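# Move green bin to two-arm edge, place hook

## Task

Move the green bin, and no other object, over the benches to the bench edge where two of the arms are mounted. Then set the hook next to that bin, lying flat on the bench, with its handle sticking out past that same edge. Every other object must stay on whatever it is resting on now. The result only counts if it holds without any robot supporting it, so release everything and move the arms away at the end.

## Robot and tools

Robots: three identical i2rt Big YAM arms named arm1, arm2 and arm3. Each has six revolute joints, a two-finger gripper and a wrist camera. Two more cameras, room_a and room_b, are fixed in the room. The arms act independently and do not wait for one another. The hand reaches about 1.0 m from the joint1 axis. With joints 1 and 6 at 0 and the hand level and pointing forward, the wrist camera sits above the hand and looks toward the fingertips.

Frame: one shared scene frame with its origin on the floor and +z up. hand is the point midway between the fingertips. Its z axis runs along the fingers, and the fingers open and close along its y axis. Each hand pose is computed from the true pose of that robot's foot, which is never printed.

execute_actions(actions, cameras): actions is a list holding one action or none. An action is an object keyed by robot name, and each robot takes a "joints" object. Every value is an absolute joint target, not an offset. Joint names, units and ranges:
- joint1_rad: -2.879 to 2.879. Turns the arm about its foot. Positive is counter-clockwise seen from above, and 0 is the direction the foot faces.
- joint2_rad: 0 to 3.141. Shoulder. At 0 the upper arm lies back, about level, and positive raises it and then brings it forward.
- joint3_rad: 0 to 3.019. Elbow. At 0 it is folded, and positive opens it.
- joint4_rad: -1.692 to 1.57. Hand pitch. Positive tips the fingers up.
- joint5_rad: -1.57 to 1.57. Sideways swing. Positive is to the arm's right.
- joint6_rad: -2.094 to 2.094. Hand roll. Positive is clockwise viewed from behind the hand.
- gripper_m: 0 to 0.093 m. This is the fingertip gap. Each pad squeezes with at most about 50 to 62 N.
Done tolerances, in the same order: ±0.045, ±0.14, ±0.09, ±0.055, ±0.03, ±0.035 rad, and ±0.003 m for the gripper. You may name any subset of joints on any subset of arms. All motions start together, may finish at different times, and last at most 15 s. Because joints move at different speeds, the hand can sweep a wide arc. A joint or arm you leave out may still be driving toward an earlier target. An unknown key or an out-of-range value makes the whole call fail, and nothing moves. cameras lists which images to return: omitted, null or ["all"] returns all of them, [] returns none. The "pictures" line gives the order of the images. An empty actions list only returns the state and images.

wait(seconds): 0 to 10 s. Nothing new is commanded and the simulation keeps running. It returns the same things as an empty execute_actions call.

zoom_image(camera, region): gives an enlarged view of the latest full image from one camera. region is [x0, y0, x1, y1] in pixels, with (0,0) at the top left and at most 504x504.

read_manual(section): returns only the licence texts and moves nothing.

finished_scene(scene): ends the given scene (1 or 2) and reports whether the goal was met. It cannot be undone, so the goal must already be met and stable.

Reading results: joint_status tells how each commanded motion of the last accepted action ended.
- "off_target": the joint stopped short and may still be pushing.
- "contact_stop" or "time_out": the joint gives up its target and holds where it stopped. After a time_out the joint may instead keep a target limited to 0.375, 0.375, 0.113, 0.225, 0.075 and 0.3 rad from where it is (joints 1 to 6), keep pushing, and move on its own if the path clears. To relieve that push, send the joint's reported position as its target.
- "joint command not followed" (with a "cause:" line) or "not_followed": the self- and inter-arm collision check blocked the arm targets, and the gripper part still ran. The arm may retry those targets with every later action. That check can react too late, and between arms it ignores fingers, gripper housings and wrist cameras.
- on_its_own: reports joints this call did not command. "held at" there is the target being held, not the current position.
A very small change from the current position may not move a joint at all. A joint carrying a load droops. If a result reports a stop, the later motion, wait and finished_scene calls in the same reply are skipped.

Motor heat: holding loads or pushing warms the motors, and this continues while you are thinking. A MOTOR HOT line appears at 85 °C. At 100 °C an OVER-TEMPERATURE FAULT line appears, the arm goes limp and falls, and its unfinished keys read "limit_stop_at_motor_heat". Send those targets again once the arm has cooled.

Cameras: calibration lines give K, distortion D, T_world_to_cam and pos_world in OpenCV conventions. Real values can differ by up to about 2.3° and 9 mm. Wrist camera poses are derived from reported joint angles and can be further off.

Things to avoid: the arms do not stop when they touch something and can press hard. Never let two robots press against each other. Do not drop or slam objects, and do not push anything off the benches, out of the work area or onto the floor. Loose objects may occasionally get nudged by an outside push, so check with the cameras before finishing. The simulation keeps running while you think, and the arms hold their last command during that time.

Each tool is called after "Emit:" in YAML: its name, and indented under it one key for each argument.

## Session

Emit:
execute_actions:
  actions: []

Scene clock: 0.00 s.
Motor temperatures (°C, as the motors report them): arm1=[22 22 25 22 23 23] | arm2=[24 25 25 22 23 25] | arm3=[24 24 22 25 23 23]
arm1.joint_positions: joint1_rad=-0.649 joint2_rad=+0.626 joint3_rad=+1.659 joint4_rad=-1.617 joint5_rad=-0.189 joint6_rad=+0.220 gripper_m=+0.094
arm1.joint_status: not commanded
arm1.hand: x=-0.2201 y=-0.6793 z=+1.3781 quat_wxyz=(-0.379, +0.264, -0.837, -0.292) (m; scene frame)
arm2.joint_positions: joint1_rad=+0.607 joint2_rad=+0.427 joint3_rad=+1.354 joint4_rad=-1.159 joint5_rad=+0.148 joint6_rad=+0.147 gripper_m=+0.094
arm2.joint_status: not commanded
arm2.hand: x=+0.5277 y=-0.6461 z=+1.3783 quat_wxyz=(-0.260, +0.664, -0.409, -0.569) (m; scene frame)
arm3.joint_positions: joint1_rad=+0.036 joint2_rad=+0.321 joint3_rad=+1.424 joint4_rad=-1.365 joint5_rad=+0.206 joint6_rad=+0.314 gripper_m=+0.094
arm3.joint_status: not commanded
arm3.hand: x=-0.3164 y=+1.4980 z=+1.3595 quat_wxyz=(-0.466, -0.645, -0.459, +0.396) (m; scene frame)
pictures: arm1_cam_wrist, arm2_cam_wrist, arm3_cam_wrist, room_a, room_b
Images, in order (width x height): arm1_cam_wrist 504x504, arm2_cam_wrist 504x504, arm3_cam_wrist 504x504, room_a 504x504, room_b 504x504.

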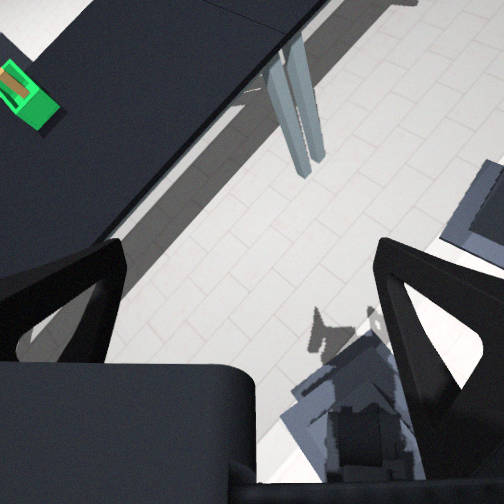

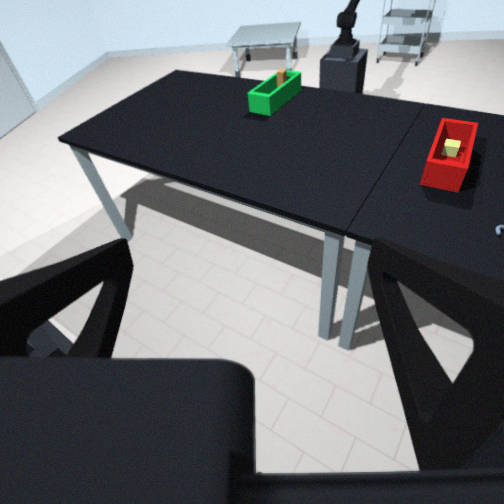

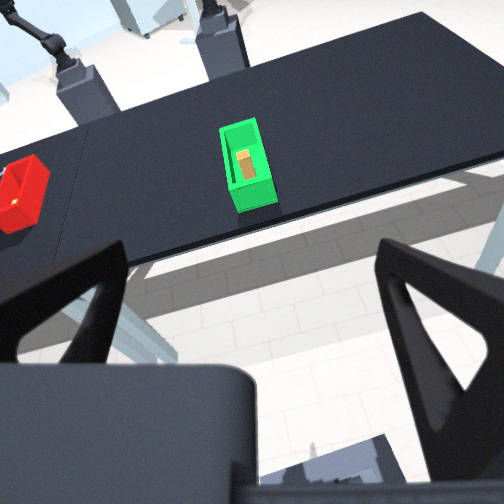

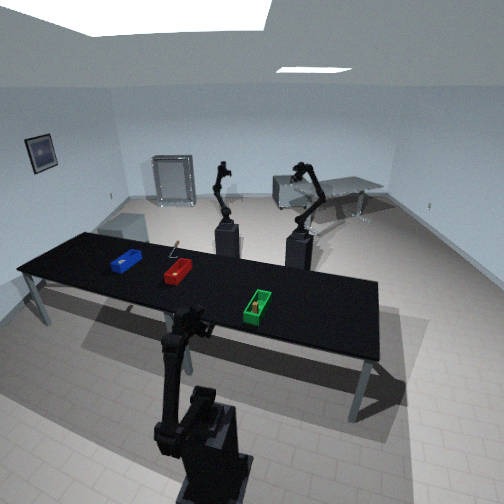

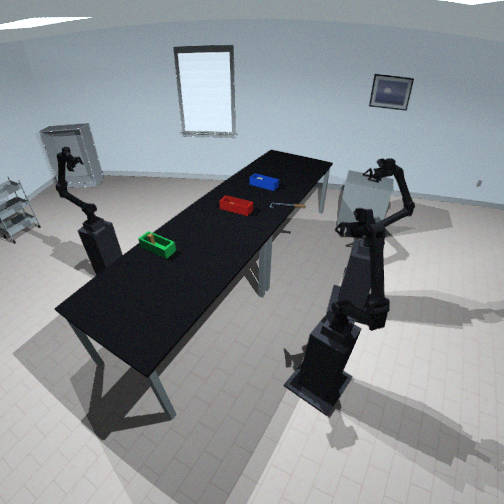

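Emit:
zoom_image:
  camera: "room_b"
  region: [210, 160, 330, 240]

Emit:
zoom_image:
  camera: "room_b"
  region: [120, 210, 210, 270]

Emit:
zoom_image:
  camera: "room_a"
  region: [140, 230, 290, 330]

Region (210, 160, 330, 240) of room_b's 504x504 image, scaled by 4.200, with more detail than that image has.

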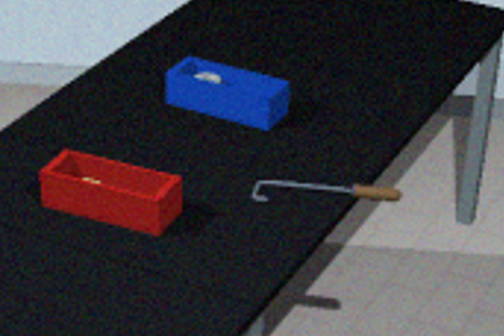

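Region (120, 210, 210, 270) of room_b's 504x504 image, scaled by 5.600, with more detail than that image has.

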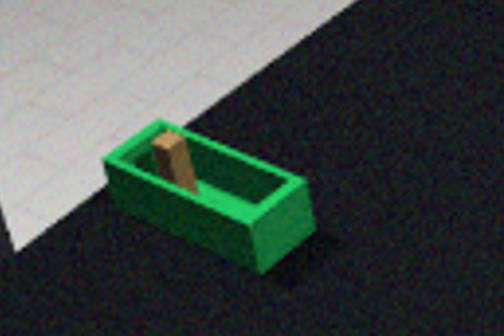

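Region (140, 230, 290, 330) of room_a's 504x504 image, scaled by 3.360, with more detail than that image has.

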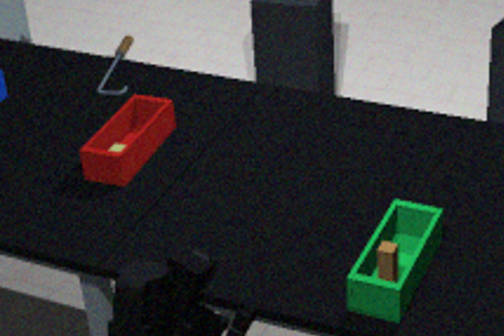

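Emit:
execute_actions:
  actions:
    - {"arm2":{"joints":{"joint1_rad":-0.444,"joint2_rad":1.06,"joint3_rad":0.644,"joint4_rad":-0.184,"joint5_rad":0,"joint6_rad":0}},"arm3":{"joints":{"joint1_rad":-0.166,"joint2_rad":2.09,"joint3_rad":0.966,"joint4_rad":1.124,"joint5_rad":0,"joint6_rad":0,"gripper_m":0.07}},"arm1":{"joints":{"joint1_rad":0.2,"joint2_rad":1.06,"joint3_rad":0.644,"joint4_rad":0.1,"joint5_rad":0,"joint6_rad":0}}}

Scene clock: 84.53 s.
Motor temperatures (°C, as the motors report them): arm1=[22 22 29 22 23 23] | arm2=[24 25 29 23 23 25] | arm3=[24 25 25 25 23 23]
arm1.joint_positions: joint1_rad=+0.194 joint2_rad=+1.066 joint3_rad=+0.643 joint4_rad=+0.080 joint5_rad=+0.000 joint6_rad=+0.012 gripper_m=+0.094
arm1.joint_status: all done
arm1.hand: x=-0.3168 y=-0.3259 z=+1.0338 quat_wxyz=(-0.403, +0.574, -0.580, -0.414) (m; scene frame)
arm2.joint_positions: joint1_rad=-0.435 joint2_rad=+1.068 joint3_rad=+0.642 joint4_rad=-0.209 joint5_rad=+0.001 joint6_rad=+0.013 gripper_m=+0.094
arm2.joint_status: all done
arm2.hand: x=+0.7513 y=-0.3648 z=+0.9685 quat_wxyz=(-0.357, +0.522, -0.724, -0.274) (m; scene frame)
arm3.joint_positions: joint1_rad=-0.154 joint2_rad=+2.086 joint3_rad=+0.966 joint4_rad=+1.097 joint5_rad=+0.003 joint6_rad=+0.009 gripper_m=+0.070
arm3.joint_status: all done
arm3.hand: x=-0.3409 y=+0.9133 z=+0.8440 quat_wxyz=(-0.478, -0.520, -0.490, +0.511) (m; scene frame)
pictures: arm1_cam_wrist, arm2_cam_wrist, arm3_cam_wrist, room_a, room_b
camera_calibration (this result's frames):
arm1_cam_wrist: T_world_to_cam=[[0.999719, -0.017392, -0.0160986, 0.323704], [-0.0234858, -0.817976, -0.574773, 0.331497], [-0.00317177, 0.57499, -0.818154, 1.15744], [0, 0, 0, 1]] pos_world=[-0.312156, -0.388728, 1.14271]
arm2_cam_wrist: T_world_to_cam=[[0.953001, -0.301753, -0.0271042, -0.804061], [-0.295492, -0.906009, -0.303036, 0.191794], [0.0668854, 0.296803, -0.952593, 1.10584], [0, 0, 0, 1]] pos_world=[0.74898, -0.397077, 1.08974]
arm3_cam_wrist: T_world_to_cam=[[-0.997442, 0.0713399, 0.0044365, -0.410725], [0.0393012, 0.599218, -0.799621, 0.146292], [-0.0597033, -0.797401, -0.600489, 1.33932], [0, 0, 0, 1]] pos_world=[-0.335462, 1.00962, 0.92305]
Images, in order (width x height): arm1_cam_wrist 504x504, arm2_cam_wrist 504x504, arm3_cam_wrist 504x504, room_a 504x504, room_b 504x504.

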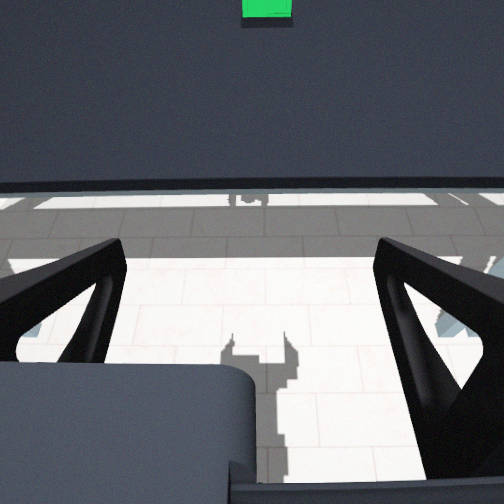

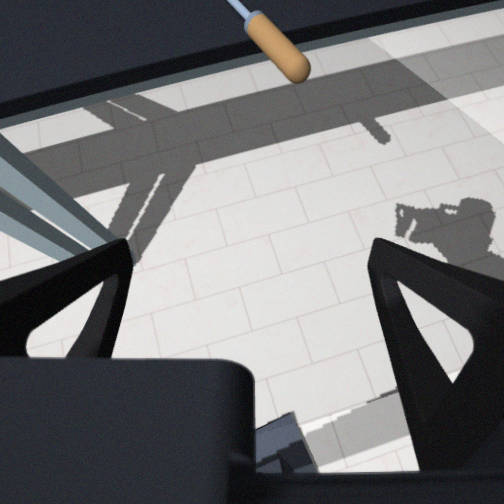

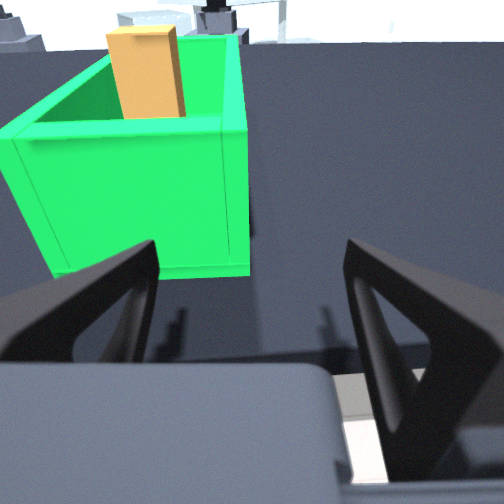

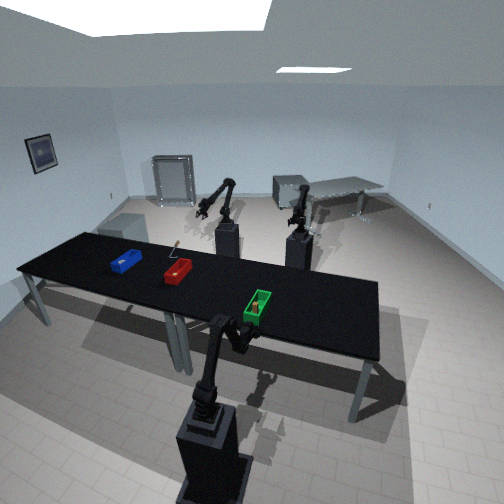

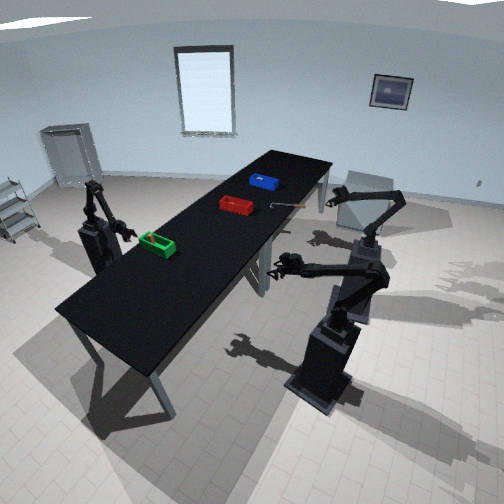

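Emit:
execute_actions:
  actions:
    - {"arm2":{"joints":{"joint1_rad":-0.765,"joint2_rad":2.391,"joint3_rad":1.231,"joint4_rad":1.18,"joint5_rad":-0.863,"joint6_rad":0}},"arm3":{"joints":{"joint1_rad":-0.06,"joint2_rad":2.25,"joint3_rad":1.17,"joint4_rad":1.105,"gripper_m":0.08}}}
  cameras: ["arm2_cam_wrist","arm3_cam_wrist","room_b"]

Scene clock: 125.93 s.
Motor temperatures (°C, as the motors report them): arm1=[22 22 31 23 23 23] | arm2=[24 26 30 23 23 25] | arm3=[24 27 24 25 23 23]
arm1.joint_positions: joint1_rad=+0.194 joint2_rad=+1.066 joint3_rad=+0.643 joint4_rad=+0.080 joint5_rad=+0.000 joint6_rad=+0.012 gripper_m=+0.094
arm1.joint_status: not commanded
arm1.hand: x=-0.3168 y=-0.3259 z=+1.0338 quat_wxyz=(-0.403, +0.574, -0.580, -0.414) (m; scene frame)
arm2.joint_positions: joint1_rad=-0.768 joint2_rad=+2.400 joint3_rad=+1.219 joint4_rad=+1.154 joint5_rad=-0.861 joint6_rad=+0.011 gripper_m=+0.094
arm2.joint_status: all done
arm2.hand: x=+0.9128 y=-0.1657 z=+0.7528 quat_wxyz=(-0.425, +0.547, -0.455, -0.560) (m; scene frame)
arm3.joint_positions: joint1_rad=-0.054 joint2_rad=+2.241 joint3_rad=+1.141 joint4_rad=+1.097 joint5_rad=+0.000 joint6_rad=+0.008 gripper_m=+0.080
arm3.joint_status: all done
arm3.hand: x=-0.2713 y=+0.8630 z=+0.8099 quat_wxyz=(-0.508, -0.490, -0.512, +0.490) (m; scene frame)
pictures: arm2_cam_wrist, arm3_cam_wrist, room_b
camera_calibration (this result's frames):
arm2_cam_wrist: T_world_to_cam=[[0.972549, 0.228128, -0.0458882, -0.819634], [0.100086, -0.588119, -0.802558, 0.422136], [-0.210074, 0.775934, -0.594807, 0.893308], [0, 0, 0, 1]] pos_world=[0.942545, -0.257901, 0.832523]
arm3_cam_wrist: T_world_to_cam=[[-0.999519, -0.0306056, 0.00499015, -0.250601], [-0.0219641, 0.58513, -0.810642, 0.150904], [0.0218903, -0.810362, -0.585521, 1.30409], [0, 0, 0, 1]] pos_world=[-0.275713, 0.96082, 0.887154]
Images, in order (width x height): arm2_cam_wrist 504x504, arm3_cam_wrist 504x504, room_b 504x504.

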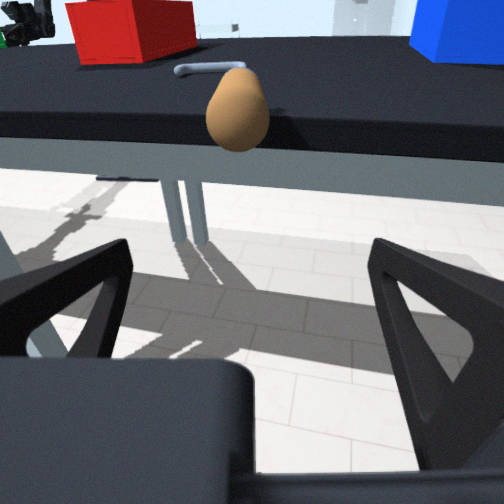

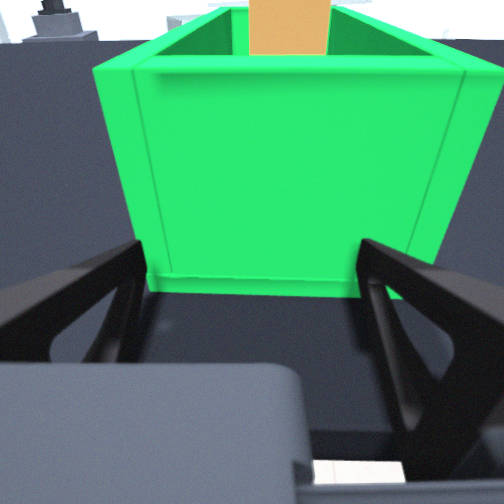

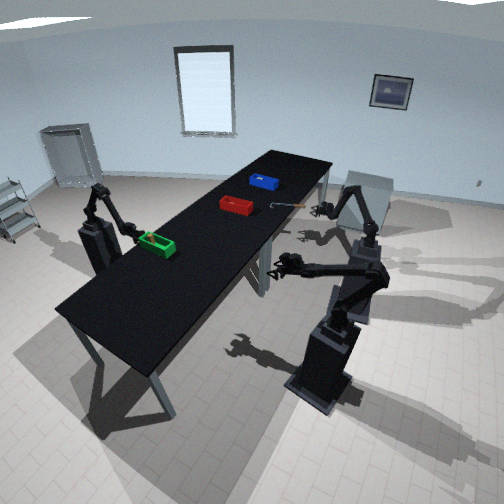

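Emit:
execute_actions:
  actions:
    - {"arm2":{"joints":{"joint1_rad":-0.647,"joint2_rad":2.38,"joint3_rad":1.42,"joint4_rad":0.99,"joint5_rad":-0.751}},"arm3":{"joints":{"joint1_rad":-0.085,"joint2_rad":2.21,"joint3_rad":1.21,"joint4_rad":1.03}}}
  cameras: ["arm2_cam_wrist","arm3_cam_wrist"]

Scene clock: 148.33 s.
Motor temperatures (°C, as the motors report them): arm1=[22 22 31 23 23 23] | arm2=[24 28 29 23 23 25] | arm3=[24 28 25 25 23 23]
arm1.joint_positions: joint1_rad=+0.194 joint2_rad=+1.066 joint3_rad=+0.643 joint4_rad=+0.080 joint5_rad=+0.000 joint6_rad=+0.012 gripper_m=+0.094
arm1.joint_status: not commanded
arm1.hand: x=-0.3168 y=-0.3259 z=+1.0338 quat_wxyz=(-0.403, +0.574, -0.580, -0.414) (m; scene frame)
arm2.joint_positions: joint1_rad=-0.635 joint2_rad=+2.386 joint3_rad=+1.396 joint4_rad=+1.007 joint5_rad=-0.753 joint6_rad=+0.011 gripper_m=+0.094
arm2.joint_status: all done
arm2.hand: x=+0.8751 y=-0.0722 z=+0.8005 quat_wxyz=(-0.433, +0.551, -0.433, -0.567) (m; scene frame)
arm3.joint_positions: joint1_rad=-0.072 joint2_rad=+2.210 joint3_rad=+1.178 joint4_rad=+1.052 joint5_rad=+0.000 joint6_rad=+0.008 gripper_m=+0.080
arm3.joint_status: all done
arm3.hand: x=-0.2838 y=+0.8480 z=+0.8372 quat_wxyz=(-0.509, -0.489, -0.501, +0.501) (m; scene frame)
pictures: arm2_cam_wrist, arm3_cam_wrist
camera_calibration (this result's frames):
arm2_cam_wrist: T_world_to_cam=[[0.967261, 0.253418, -0.0136264, -0.821519], [0.133882, -0.555147, -0.820907, 0.506707], [-0.215598, 0.792206, -0.5709, 0.828087], [0, 0, 0, 1]] pos_world=[0.905318, -0.166531, 0.877519]
arm3_cam_wrist: T_world_to_cam=[[-0.999906, -0.0128504, 0.00479995, -0.278626], [-0.0112363, 0.566544, -0.823955, 0.211391], [0.00786874, -0.823931, -0.566635, 1.29991], [0, 0, 0, 1]] pos_world=[-0.286453, 0.947693, 0.912088]
Images, in order (width x height): arm2_cam_wrist 504x504, arm3_cam_wrist 504x504.

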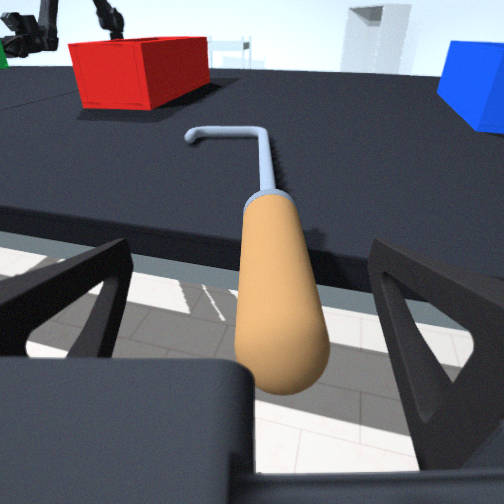

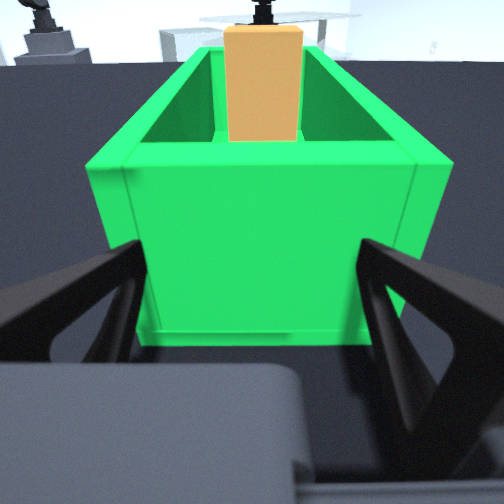

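Emit:
execute_actions:
  actions:
    - {"arm2":{"joints":{"joint1_rad":-0.66,"joint4_rad":0.96,"gripper_m":0.04}},"arm3":{"joints":{"joint1_rad":-0.09,"joint2_rad":2.30,"joint3_rad":1.42,"joint4_rad":0.89}}}
  cameras: ["arm2_cam_wrist"]

Emit:
execute_actions:
  actions:
    - {"arm2":{"joints":{"gripper_m":0.0}},"arm3":{"joints":{"joint2_rad":2.39,"joint3_rad":1.63,"joint4_rad":0.77}}}
  cameras: ["arm2_cam_wrist","arm3_cam_wrist"]

Scene clock: 162.17 s.
Motor temperatures (°C, as the motors report them): arm1=[22 22 32 23 23 23] | arm2=[24 29 29 23 23 25] | arm3=[24 29 26 25 23 23]
arm1.joint_positions: joint1_rad=+0.194 joint2_rad=+1.066 joint3_rad=+0.643 joint4_rad=+0.080 joint5_rad=+0.000 joint6_rad=+0.012 gripper_m=+0.094
arm1.joint_status: not commanded
arm1.hand: x=-0.3168 y=-0.3259 z=+1.0338 quat_wxyz=(-0.403, +0.574, -0.580, -0.414) (m; scene frame)
arm2.joint_positions: joint1_rad=-0.646 joint2_rad=+2.386 joint3_rad=+1.396 joint4_rad=+0.977 joint5_rad=-0.753 joint6_rad=+0.011 gripper_m=+0.040
arm2.joint_status: all done
arm2.hand: x=+0.8833 y=-0.0752 z=+0.7944 quat_wxyz=(-0.426, +0.550, -0.447, -0.563) (m; scene frame)
arm3.joint_positions: joint1_rad=-0.073 joint2_rad=+2.284 joint3_rad=+1.385 joint4_rad=+0.910 joint5_rad=+0.000 joint6_rad=+0.007 gripper_m=+0.080
arm3.joint_status: all done
arm3.hand: x=-0.2830 y=+0.7874 z=+0.8426 quat_wxyz=(-0.507, -0.491, -0.503, +0.499) (m; scene frame)
pictures: arm2_cam_wrist
camera_calibration (this result's frames):
arm2_cam_wrist: T_world_to_cam=[[0.969733, 0.241737, -0.0343799, -0.815321], [0.115492, -0.578169, -0.807702, 0.502949], [-0.215129, 0.779284, -0.588588, 0.841366], [0, 0, 0, 1]] pos_world=[0.913559, -0.167781, 0.87342]
Images, in order (width x height): arm2_cam_wrist 504x504.

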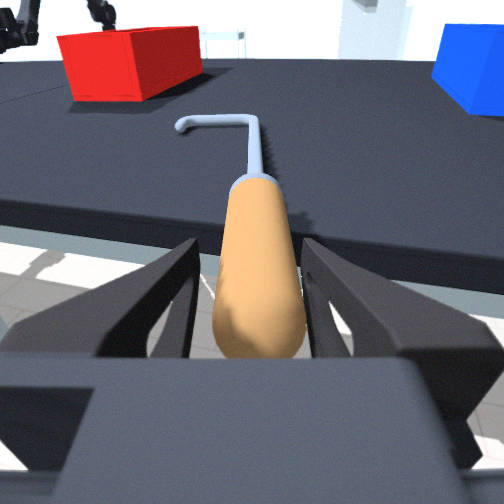

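Scene clock: 163.13 s.
Motor temperatures (°C, as the motors report them): arm1=[22 22 32 23 23 23] | arm2=[24 29 29 23 23 25] | arm3=[24 29 26 25 23 23]
arm1.joint_positions: joint1_rad=+0.194 joint2_rad=+1.066 joint3_rad=+0.643 joint4_rad=+0.080 joint5_rad=+0.000 joint6_rad=+0.012 gripper_m=+0.094
arm1.joint_status: not commanded
arm1.hand: x=-0.3168 y=-0.3259 z=+1.0338 quat_wxyz=(-0.403, +0.574, -0.580, -0.414) (m; scene frame)
arm2.joint_positions: joint1_rad=-0.646 joint2_rad=+2.386 joint3_rad=+1.396 joint4_rad=+0.977 joint5_rad=-0.751 joint6_rad=+0.010 gripper_m=+0.030
arm2.joint_status: gripper_m off_target (ended at +0.030, target +0.000)
arm2.hand: x=+0.8836 y=-0.0751 z=+0.7944 quat_wxyz=(-0.427, +0.550, -0.447, -0.562) (m; scene frame)
arm3.joint_positions: joint1_rad=-0.073 joint2_rad=+2.376 joint3_rad=+1.590 joint4_rad=+0.788 joint5_rad=+0.000 joint6_rad=+0.007 gripper_m=+0.080
arm3.joint_status: all done
arm3.hand: x=-0.2819 y=+0.7341 z=+0.8412 quat_wxyz=(-0.505, -0.493, -0.505, +0.497) (m; scene frame)
pictures: arm2_cam_wrist, arm3_cam_wrist
camera_calibration (this result's frames):
arm2_cam_wrist: T_world_to_cam=[[0.970217, 0.239895, -0.0336103, -0.816826], [0.115003, -0.578275, -0.807696, 0.50337], [-0.213198, 0.779775, -0.58864, 0.839742], [0, 0, 0, 1]] pos_world=[0.913641, -0.167771, 0.873422]
arm3_cam_wrist: T_world_to_cam=[[-0.999914, -0.0119646, 0.00532201, -0.279374], [-0.0112752, 0.579976, -0.814556, 0.261454], [0.00665922, -0.814546, -0.580061, 1.21239], [0, 0, 0, 1]] pos_world=[-0.284476, 0.83257, 0.917718]
Images, in order (width x height): arm2_cam_wrist 504x504, arm3_cam_wrist 504x504.

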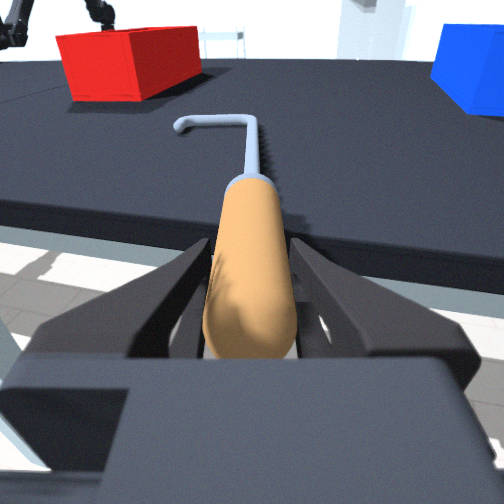

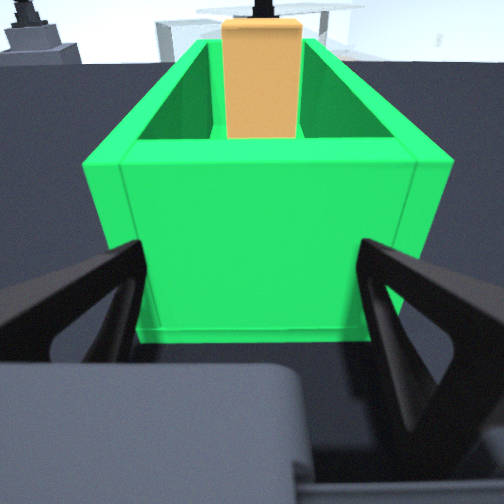

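Emit:
execute_actions:
  actions:
    - {"arm2":{"joints":{"joint2_rad":2.18}},"arm3":{"joints":{"joint2_rad":2.5,"joint3_rad":1.84,"joint4_rad":0.67}}}
  cameras: ["arm2_cam_wrist"]

Emit:
execute_actions:
  actions:
    - {"arm2":{"joints":{"joint1_rad":0.629,"joint2_rad":2.25,"joint3_rad":1.95,"joint4_rad":0.67,"joint5_rad":0.764}},"arm3":{"joints":{"joint2_rad":2.61,"joint3_rad":2.07,"joint4_rad":0.545}}}
  cameras: []

Emit:
execute_actions:
  actions:
    - {"arm2":{"joints":{"joint2_rad":2.55}},"arm3":{"joints":{"joint2_rad":2.735,"joint3_rad":2.34,"joint4_rad":0.405}}}
  cameras: ["arm2_cam_wrist","arm3_cam_wrist","room_b"]

Scene clock: 189.37 s.
Motor temperatures (°C, as the motors report them): arm1=[22 22 32 23 23 23] | arm2=[24 30 30 23 23 25] | arm3=[25 31 29 25 23 23]
arm1.joint_positions: joint1_rad=+0.194 joint2_rad=+1.066 joint3_rad=+0.643 joint4_rad=+0.080 joint5_rad=+0.000 joint6_rad=+0.012 gripper_m=+0.094
arm1.joint_status: not commanded
arm1.hand: x=-0.3168 y=-0.3259 z=+1.0338 quat_wxyz=(-0.403, +0.574, -0.580, -0.414) (m; scene frame)
arm2.joint_positions: joint1_rad=-0.646 joint2_rad=+2.181 joint3_rad=+1.396 joint4_rad=+0.954 joint5_rad=-0.751 joint6_rad=+0.010 gripper_m=+0.029
arm2.joint_status: all done
arm2.hand: x=+0.8898 y=-0.0682 z=+0.9409 quat_wxyz=(-0.489, +0.538, -0.382, -0.570) (m; scene frame)
arm3.joint_positions: joint1_rad=-0.073 joint2_rad=+2.480 joint3_rad=+1.794 joint4_rad=+0.689 joint5_rad=+0.000 joint6_rad=+0.007 gripper_m=+0.080
arm3.joint_status: all done
arm3.hand: x=-0.2811 y=+0.6882 z=+0.8342 quat_wxyz=(-0.504, -0.493, -0.506, +0.497) (m; scene frame)
pictures: arm2_cam_wrist
camera_calibration (this result's frames):
arm2_cam_wrist: T_world_to_cam=[[0.968283, 0.232933, 0.0903894, -0.935014], [0.18879, -0.445107, -0.875351, 0.632057], [-0.163665, 0.864652, -0.474964, 0.776684], [0, 0, 0, 1]] pos_world=[0.913148, -0.172434, 1.00668]
Images, in order (width x height): arm2_cam_wrist 504x504.

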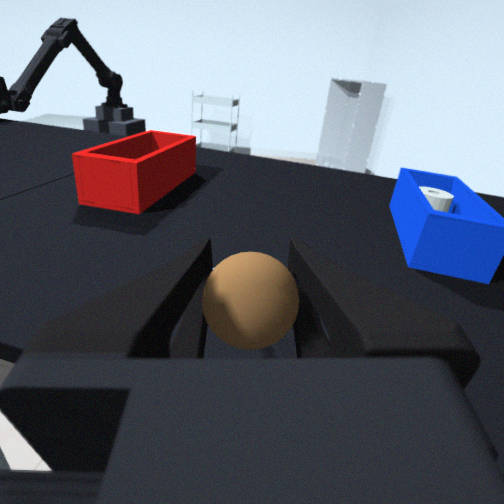

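Scene clock: 191.83 s.
Motor temperatures (°C, as the motors report them): arm1=[22 22 32 23 23 23] | arm2=[24 30 30 23 23 25] | arm3=[25 31 30 25 23 23]
arm1.joint_positions: joint1_rad=+0.194 joint2_rad=+1.066 joint3_rad=+0.643 joint4_rad=+0.080 joint5_rad=+0.000 joint6_rad=+0.012 gripper_m=+0.094
arm1.joint_status: not commanded
arm1.hand: x=-0.3168 y=-0.3259 z=+1.0338 quat_wxyz=(-0.403, +0.574, -0.580, -0.414) (m; scene frame)
arm2.joint_positions: joint1_rad=+0.621 joint2_rad=+2.279 joint3_rad=+1.891 joint4_rad=+0.660 joint5_rad=+0.769 joint6_rad=-0.011 gripper_m=+0.029
arm2.joint_status: all done
arm2.hand: x=+0.1155 y=-0.0785 z=+1.0699 quat_wxyz=(-0.501, +0.394, -0.497, -0.589) (m; scene frame)
arm3.joint_positions: joint1_rad=-0.073 joint2_rad=+2.588 joint3_rad=+2.023 joint4_rad=+0.565 joint5_rad=+0.001 joint6_rad=+0.004 gripper_m=+0.080
arm3.joint_status: all done
arm3.hand: x=-0.2803 y=+0.6438 z=+0.8333 quat_wxyz=(-0.503, -0.493, -0.507, +0.497) (m; scene frame)
pictures: none
No camera images: the call's "cameras" was empty. Leave "cameras" out to get every camera's image.

Scene clock: 193.37 s.
Motor temperatures (°C, as the motors report them): arm1=[22 22 32 23 23 23] | arm2=[24 30 30 23 23 25] | arm3=[25 31 30 25 23 23]
arm1.joint_positions: joint1_rad=+0.194 joint2_rad=+1.066 joint3_rad=+0.643 joint4_rad=+0.080 joint5_rad=+0.000 joint6_rad=+0.012 gripper_m=+0.094
arm1.joint_status: not commanded
arm1.hand: x=-0.3168 y=-0.3259 z=+1.0338 quat_wxyz=(-0.403, +0.574, -0.580, -0.414) (m; scene frame)
arm2.joint_positions: joint1_rad=+0.621 joint2_rad=+2.602 joint3_rad=+1.899 joint4_rad=+0.650 joint5_rad=+0.765 joint6_rad=-0.010 gripper_m=+0.029
arm2.joint_status: all done
arm2.hand: x=+0.1062 y=-0.0729 z=+0.7966 quat_wxyz=(-0.501, +0.514, -0.503, -0.481) (m; scene frame)
arm3.joint_positions: joint1_rad=-0.073 joint2_rad=+2.711 joint3_rad=+2.292 joint4_rad=+0.424 joint5_rad=+0.001 joint6_rad=+0.002 gripper_m=+0.080
arm3.joint_status: all done
arm3.hand: x=-0.2793 y=+0.6030 z=+0.8387 quat_wxyz=(-0.503, -0.491, -0.506, +0.499) (m; scene frame)
pictures: arm2_cam_wrist, arm3_cam_wrist, room_b
camera_calibration (this result's frames):
arm2_cam_wrist: T_world_to_cam=[[0.999503, -0.00498589, 0.0311319, -0.135579], [0.0214877, -0.614859, -0.788345, 0.587624], [0.0230723, 0.788622, -0.614446, 0.669686], [0, 0, 0, 1]] pos_world=[0.107434, -0.167499, 0.878957]
arm3_cam_wrist: T_world_to_cam=[[-0.999872, -0.0115666, 0.0110322, -0.283343], [-0.0156921, 0.578952, -0.815211, 0.335468], [0.0030421, -0.81528, -0.579059, 1.10273], [0, 0, 0, 1]] pos_world=[-0.281398, 0.701534, 0.915147]
Images, in order (width x height): arm2_cam_wrist 504x504, arm3_cam_wrist 504x504, room_b 504x504.

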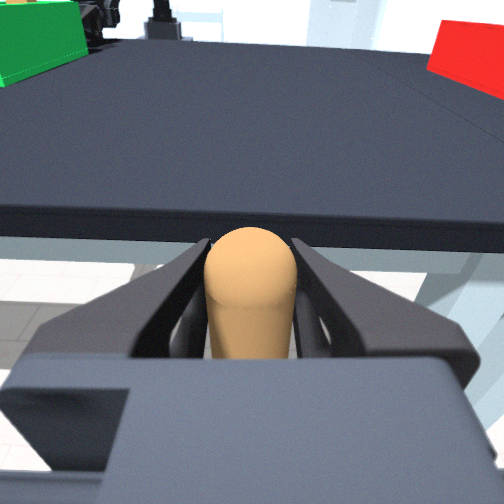

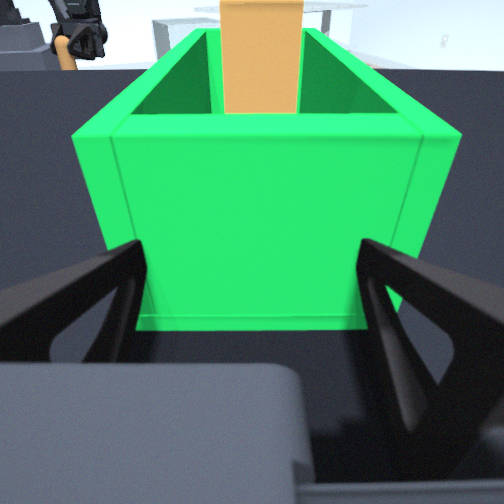

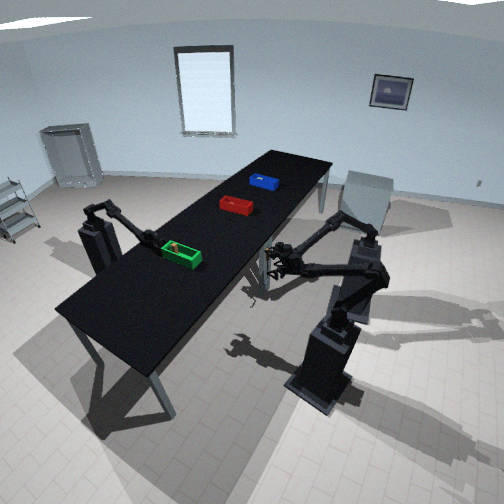

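Emit:
execute_actions:
  actions:
    - {"arm2":{"joints":{"joint2_rad":2.2,"joint3_rad":2.03,"joint4_rad":0.23}},"arm3":{"joints":{"joint2_rad":2.885,"joint3_rad":2.66,"joint4_rad":0.25}},"arm1":{"joints":{"joint1_rad":0.5}}}
  cameras: ["arm2_cam_wrist","room_b"]

Emit:
zoom_image:
  camera: "room_b"
  region: [150, 170, 350, 310]

Scene clock: 229.47 s.
Motor temperatures (°C, as the motors report them): arm1=[22 22 33 23 23 23] | arm2=[24 34 34 23 23 25] | arm3=[25 34 34 25 23 23]
arm1.joint_positions: joint1_rad=+0.500 joint2_rad=+1.066 joint3_rad=+0.643 joint4_rad=+0.080 joint5_rad=+0.000 joint6_rad=+0.011 gripper_m=+0.094
arm1.joint_status: all done
arm1.hand: x=-0.4604 y=-0.3487 z=+1.0345 quat_wxyz=(-0.337, +0.656, -0.485, -0.470) (m; scene frame)
arm2.joint_positions: joint1_rad=+0.621 joint2_rad=+2.230 joint3_rad=+1.996 joint4_rad=+0.225 joint5_rad=+0.764 joint6_rad=-0.009 gripper_m=+0.029
arm2.joint_status: all done
arm2.hand: x=+0.1061 y=-0.0691 z=+1.0849 quat_wxyz=(-0.501, +0.499, -0.503, -0.496) (m; scene frame)
arm3.joint_positions: joint1_rad=-0.074 joint2_rad=+2.862 joint3_rad=+2.611 joint4_rad=+0.269 joint5_rad=+0.001 joint6_rad=+0.002 gripper_m=+0.080
arm3.joint_status: all done
arm3.hand: x=-0.2790 y=+0.5717 z=+0.8447 quat_wxyz=(-0.506, -0.488, -0.503, +0.502) (m; scene frame)
pictures: arm2_cam_wrist, room_b
camera_calibration (this result's frames):
arm2_cam_wrist: T_world_to_cam=[[0.999987, -0.00512492, 0.000771126, -0.111498], [-0.00239876, -0.589583, -0.807704, 0.842538], [0.00459406, 0.807691, -0.589588, 0.820162], [0, 0, 0, 1]] pos_world=[0.10975, -0.166262, 1.16416]
Images, in order (width x height): arm2_cam_wrist 504x504, room_b 504x504.

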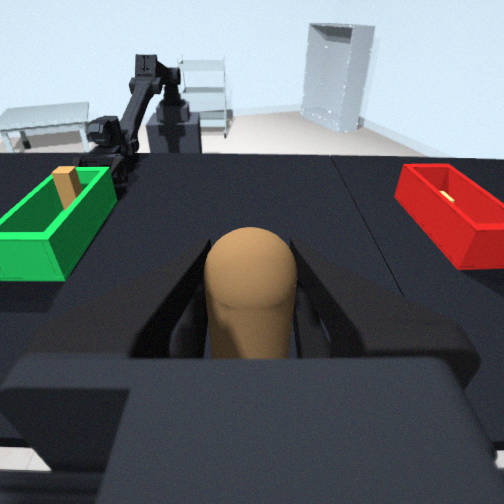

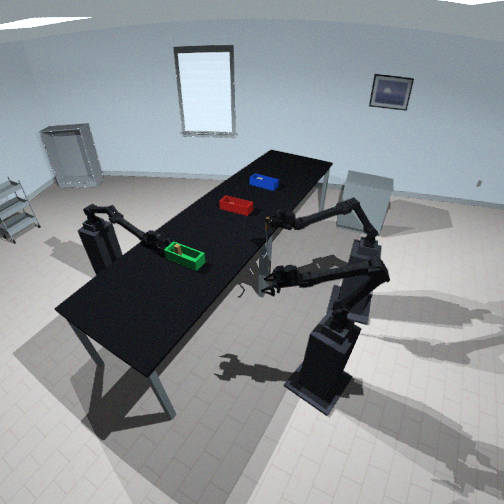

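Region (150, 170, 350, 310) of room_b's 504x504 image, scaled by 2.520, with more detail than that image has; it fills the top 353 rows of this view, and the rest is white.

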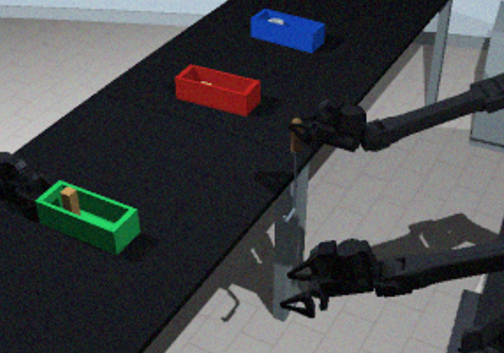

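Emit:
execute_actions:
  actions:
    - {"arm2":{"joints":{"joint3_rad":2.32,"joint4_rad":0.1}},"arm3":{"joints":{"joint2_rad":2.68,"joint3_rad":2.3,"joint4_rad":0.44}}}
  cameras: []

Emit:
execute_actions:
  actions:
    - {"arm2":{"joints":{"joint1_rad":0.47,"joint5_rad":0.605,"joint2_rad":2.28,"joint4_rad":0.28}},"arm3":{"joints":{"joint2_rad":2.0,"joint3_rad":1.7,"joint4_rad":0.2}}}
  cameras: ["arm3_cam_wrist","room_b"]

Emit:
zoom_image:
  camera: "room_b"
  region: [150, 170, 350, 310]

Scene clock: 248.37 s.
Motor temperatures (°C, as the motors report them): arm1=[22 22 33 23 23 23] | arm2=[24 34 35 23 23 25] | arm3=[25 35 35 25 23 23]
arm1.joint_positions: joint1_rad=+0.500 joint2_rad=+1.066 joint3_rad=+0.643 joint4_rad=+0.080 joint5_rad=+0.000 joint6_rad=+0.011 gripper_m=+0.094
arm1.joint_status: not commanded
arm1.hand: x=-0.4604 y=-0.3487 z=+1.0345 quat_wxyz=(-0.337, +0.656, -0.485, -0.470) (m; scene frame)
arm2.joint_positions: joint1_rad=+0.622 joint2_rad=+2.228 joint3_rad=+2.251 joint4_rad=+0.095 joint5_rad=+0.764 joint6_rad=-0.009 gripper_m=+0.029
arm2.joint_status: all done
arm2.hand: x=+0.1017 y=-0.0633 z=+1.2077 quat_wxyz=(-0.502, +0.453, -0.501, -0.540) (m; scene frame)
arm3.joint_positions: joint1_rad=-0.074 joint2_rad=+2.650 joint3_rad=+2.306 joint4_rad=+0.421 joint5_rad=+0.001 joint6_rad=+0.002 gripper_m=+0.080
arm3.joint_status: all done
arm3.hand: x=-0.2788 y=+0.5996 z=+0.9053 quat_wxyz=(-0.521, -0.473, -0.488, +0.516) (m; scene frame)
pictures: none
No camera images: the call's "cameras" was empty. Leave "cameras" out to get every camera's image.

Scene clock: 250.23 s.
Motor temperatures (°C, as the motors report them): arm1=[22 22 33 23 23 23] | arm2=[24 34 35 23 23 25] | arm3=[25 35 34 25 23 23]
arm1.joint_positions: joint1_rad=+0.500 joint2_rad=+1.066 joint3_rad=+0.643 joint4_rad=+0.080 joint5_rad=+0.000 joint6_rad=+0.011 gripper_m=+0.094
arm1.joint_status: not commanded
arm1.hand: x=-0.4604 y=-0.3487 z=+1.0345 quat_wxyz=(-0.337, +0.656, -0.485, -0.470) (m; scene frame)
arm2.joint_positions: joint1_rad=+0.464 joint2_rad=+2.314 joint3_rad=+2.251 joint4_rad=+0.229 joint5_rad=+0.608 joint6_rad=-0.009 gripper_m=+0.029
arm2.joint_status: all done
arm2.hand: x=+0.1842 y=+0.0274 z=+1.1608 quat_wxyz=(-0.511, +0.436, -0.491, -0.555) (m; scene frame)
arm3.joint_positions: joint1_rad=-0.074 joint2_rad=+1.994 joint3_rad=+1.700 joint4_rad=+0.214 joint5_rad=+0.001 joint6_rad=+0.002 gripper_m=+0.080
arm3.joint_status: all done
arm3.hand: x=-0.2795 y=+0.7421 z=+1.0838 quat_wxyz=(-0.481, -0.512, -0.527, +0.478) (m; scene frame)
pictures: arm3_cam_wrist, room_b
camera_calibration (this result's frames):
arm3_cam_wrist: T_world_to_cam=[[-0.999869, -0.0111111, 0.0117997, -0.285784], [-0.0161849, 0.645832, -0.763308, 0.34869], [0.000860554, -0.763399, -0.645927, 1.39144], [0, 0, 0, 1]] pos_world=[-0.2813, 0.833854, 1.1683]
Images, in order (width x height): arm3_cam_wrist 504x504, room_b 504x504.

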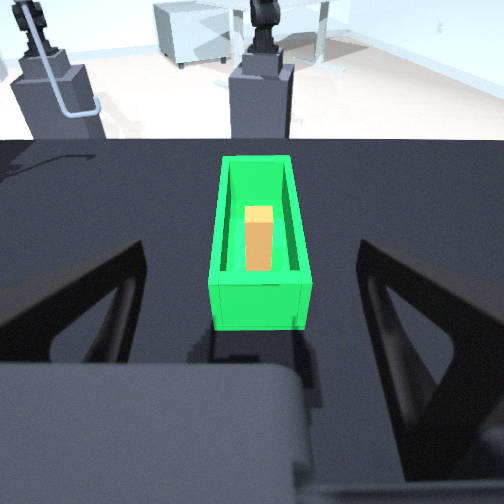

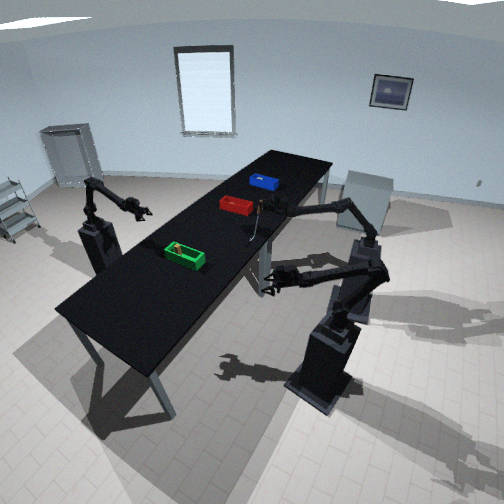

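Region (150, 170, 350, 310) of room_b's 504x504 image, scaled by 2.520, with more detail than that image has; it fills the top 353 rows of this view, and the rest is white.

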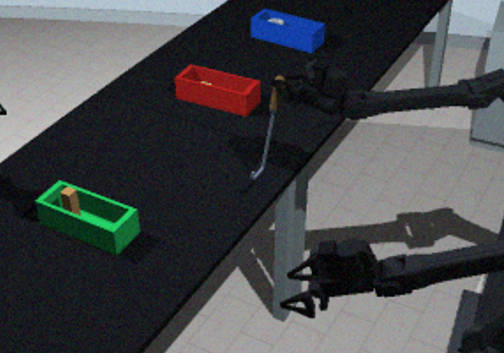

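Emit:
execute_actions:
  actions:
    - {"arm2":{"joints":{"joint1_rad":0.44,"joint2_rad":2.42,"joint4_rad":0.65,"joint6_rad":-0.2}},"arm3":{"joints":{"joint5_rad":-0.4}}}
  cameras: ["arm3_cam_wrist","room_b"]

Emit:
zoom_image:
  camera: "room_b"
  region: [200, 170, 350, 280]

Scene clock: 264.67 s.
Motor temperatures (°C, as the motors report them): arm1=[22 23 33 23 23 23] | arm2=[24 35 37 23 23 25] | arm3=[25 34 32 25 23 23]
arm1.joint_positions: joint1_rad=+0.500 joint2_rad=+1.066 joint3_rad=+0.643 joint4_rad=+0.080 joint5_rad=+0.000 joint6_rad=+0.011 gripper_m=+0.094
arm1.joint_status: not commanded
arm1.hand: x=-0.4604 y=-0.3487 z=+1.0345 quat_wxyz=(-0.337, +0.656, -0.485, -0.470) (m; scene frame)
arm2.joint_positions: joint1_rad=+0.453 joint2_rad=+2.474 joint3_rad=+2.252 joint4_rad=+0.601 joint5_rad=+0.608 joint6_rad=-0.193 gripper_m=+0.029
arm2.joint_status: all done
arm2.hand: x=+0.1858 y=+0.0426 z=+1.0932 quat_wxyz=(-0.576, +0.394, -0.438, -0.567) (m; scene frame)
arm3.joint_positions: joint1_rad=-0.075 joint2_rad=+1.994 joint3_rad=+1.700 joint4_rad=+0.214 joint5_rad=-0.397 joint6_rad=+0.002 gripper_m=+0.080
arm3.joint_status: all done
arm3.hand: x=-0.2147 y=+0.7567 z=+1.0841 quat_wxyz=(-0.573, -0.408, -0.611, +0.364) (m; scene frame)
pictures: arm3_cam_wrist, room_b
camera_calibration (this result's frames):
arm3_cam_wrist: T_world_to_cam=[[-0.918445, -0.395025, -0.0203716, 0.122028], [-0.240548, 0.598682, -0.764013, 0.328826], [0.314, -0.696804, -0.644879, 1.41838], [0, 0, 0, 1]] pos_world=[-0.254196, 0.839673, 1.1684]
Images, in order (width x height): arm3_cam_wrist 504x504, room_b 504x504.

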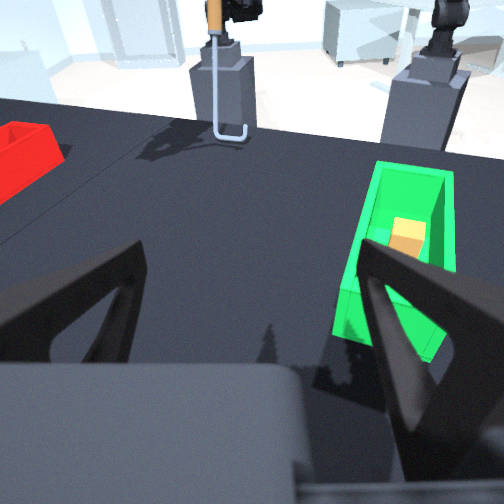

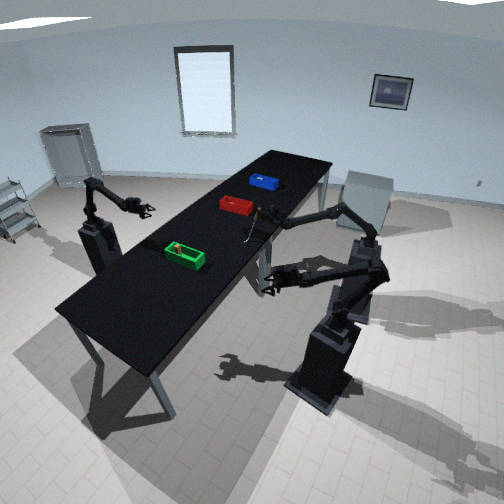

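Region (200, 170, 350, 280) of room_b's 504x504 image, scaled by 3.360, with more detail than that image has; it fills the top 370 rows of this view, and the rest is white.

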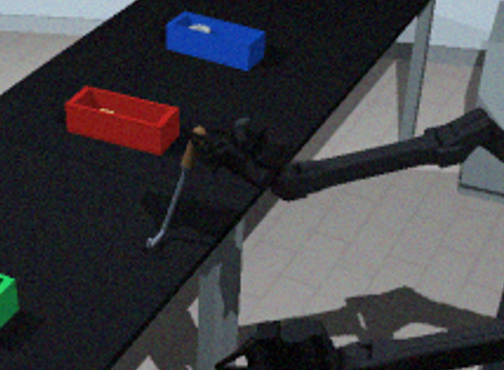

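Emit:
execute_actions:
  actions:
    - {"arm2":{"joints":{"joint1_rad":0.47,"joint2_rad":2.41,"joint3_rad":2.12,"joint4_rad":0.77}}}
  cameras: ["arm3_cam_wrist","room_b"]

Emit:
zoom_image:
  camera: "room_b"
  region: [200, 170, 350, 280]

Scene clock: 289.77 s.
Motor temperatures (°C, as the motors report them): arm1=[22 23 34 23 23 23] | arm2=[24 37 39 23 23 25] | arm3=[25 34 32 25 23 23]
arm1.joint_positions: joint1_rad=+0.500 joint2_rad=+1.066 joint3_rad=+0.643 joint4_rad=+0.080 joint5_rad=+0.000 joint6_rad=+0.011 gripper_m=+0.094
arm1.joint_status: not commanded
arm1.hand: x=-0.4604 y=-0.3487 z=+1.0345 quat_wxyz=(-0.337, +0.656, -0.485, -0.470) (m; scene frame)
arm2.joint_positions: joint1_rad=+0.455 joint2_rad=+2.447 joint3_rad=+2.122 joint4_rad=+0.748 joint5_rad=+0.606 joint6_rad=-0.195 gripper_m=+0.029
arm2.joint_status: all done
arm2.hand: x=+0.1940 y=+0.0257 z=+1.0729 quat_wxyz=(-0.577, +0.378, -0.434, -0.580) (m; scene frame)
arm3.joint_positions: joint1_rad=-0.075 joint2_rad=+1.994 joint3_rad=+1.700 joint4_rad=+0.214 joint5_rad=-0.397 joint6_rad=+0.002 gripper_m=+0.080
arm3.joint_status: not commanded
arm3.hand: x=-0.2147 y=+0.7567 z=+1.0841 quat_wxyz=(-0.573, -0.408, -0.611, +0.364) (m; scene frame)
pictures: arm3_cam_wrist, room_b
camera_calibration (this result's frames):
arm3_cam_wrist: T_world_to_cam=[[-0.918445, -0.395025, -0.0203716, 0.122028], [-0.240548, 0.598682, -0.764013, 0.328826], [0.314, -0.696804, -0.644879, 1.41838], [0, 0, 0, 1]] pos_world=[-0.254196, 0.839673, 1.1684]
Images, in order (width x height): arm3_cam_wrist 504x504, room_b 504x504.

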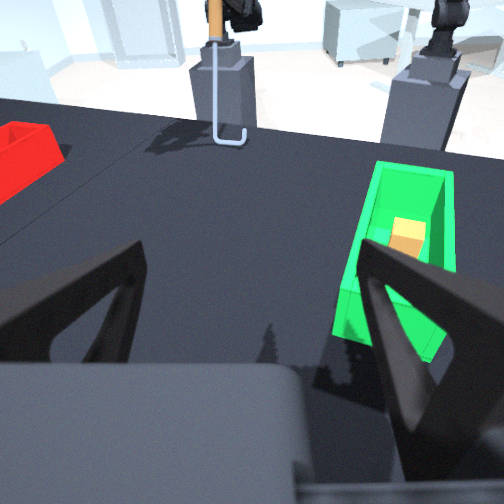

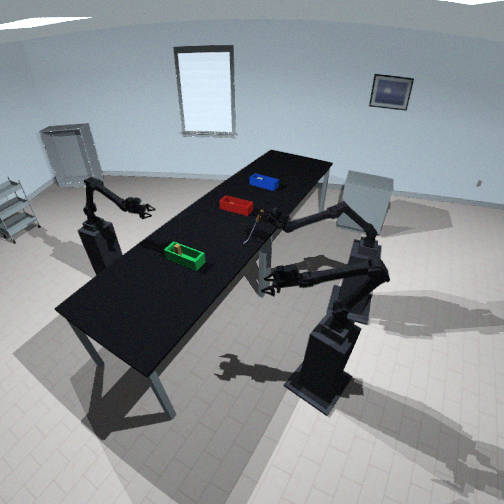

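Region (200, 170, 350, 280) of room_b's 504x504 image, scaled by 3.360, with more detail than that image has; it fills the top 370 rows of this view, and the rest is white.

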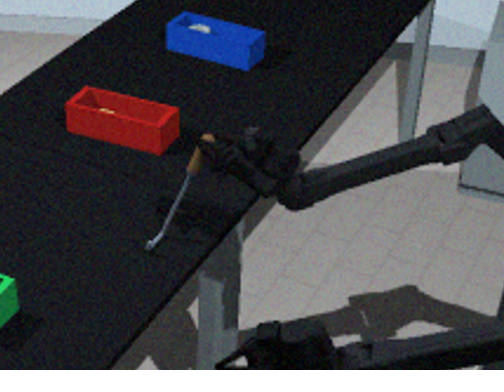

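Emit:
execute_actions:
  actions:
    - {"arm2":{"joints":{"joint1_rad":0.515,"joint2_rad":2.32,"joint3_rad":1.86,"joint4_rad":0.9,"joint5_rad":0.65,"joint6_rad":-0.23}}}
  cameras: ["room_b"]

Emit:
zoom_image:
  camera: "room_b"
  region: [200, 170, 350, 280]

Scene clock: 296.43 s.
Motor temperatures (°C, as the motors report them): arm1=[22 23 34 23 23 23] | arm2=[24 37 37 23 23 25] | arm3=[25 34 32 25 23 23]
arm1.joint_positions: joint1_rad=+0.500 joint2_rad=+1.066 joint3_rad=+0.643 joint4_rad=+0.080 joint5_rad=+0.000 joint6_rad=+0.011 gripper_m=+0.094
arm1.joint_status: not commanded
arm1.hand: x=-0.4604 y=-0.3487 z=+1.0345 quat_wxyz=(-0.337, +0.656, -0.485, -0.470) (m; scene frame)
arm2.joint_positions: joint1_rad=+0.511 joint2_rad=+2.331 joint3_rad=+1.873 joint4_rad=+0.890 joint5_rad=+0.650 joint6_rad=-0.221 gripper_m=+0.029
arm2.joint_status: all done
arm2.hand: x=+0.1829 y=-0.0346 z=+1.0639 quat_wxyz=(-0.575, +0.381, -0.432, -0.581) (m; scene frame)
arm3.joint_positions: joint1_rad=-0.075 joint2_rad=+1.994 joint3_rad=+1.700 joint4_rad=+0.214 joint5_rad=-0.397 joint6_rad=+0.002 gripper_m=+0.080
arm3.joint_status: not commanded
arm3.hand: x=-0.2147 y=+0.7567 z=+1.0841 quat_wxyz=(-0.573, -0.408, -0.611, +0.364) (m; scene frame)
pictures: room_b
Images, in order (width x height): room_b 504x504.

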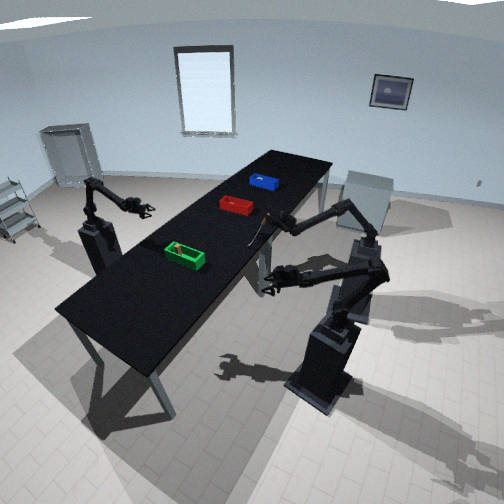

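Region (200, 170, 350, 280) of room_b's 504x504 image, scaled by 3.360, with more detail than that image has; it fills the top 370 rows of this view, and the rest is white.

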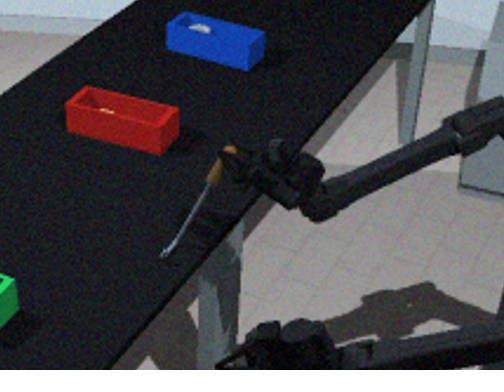

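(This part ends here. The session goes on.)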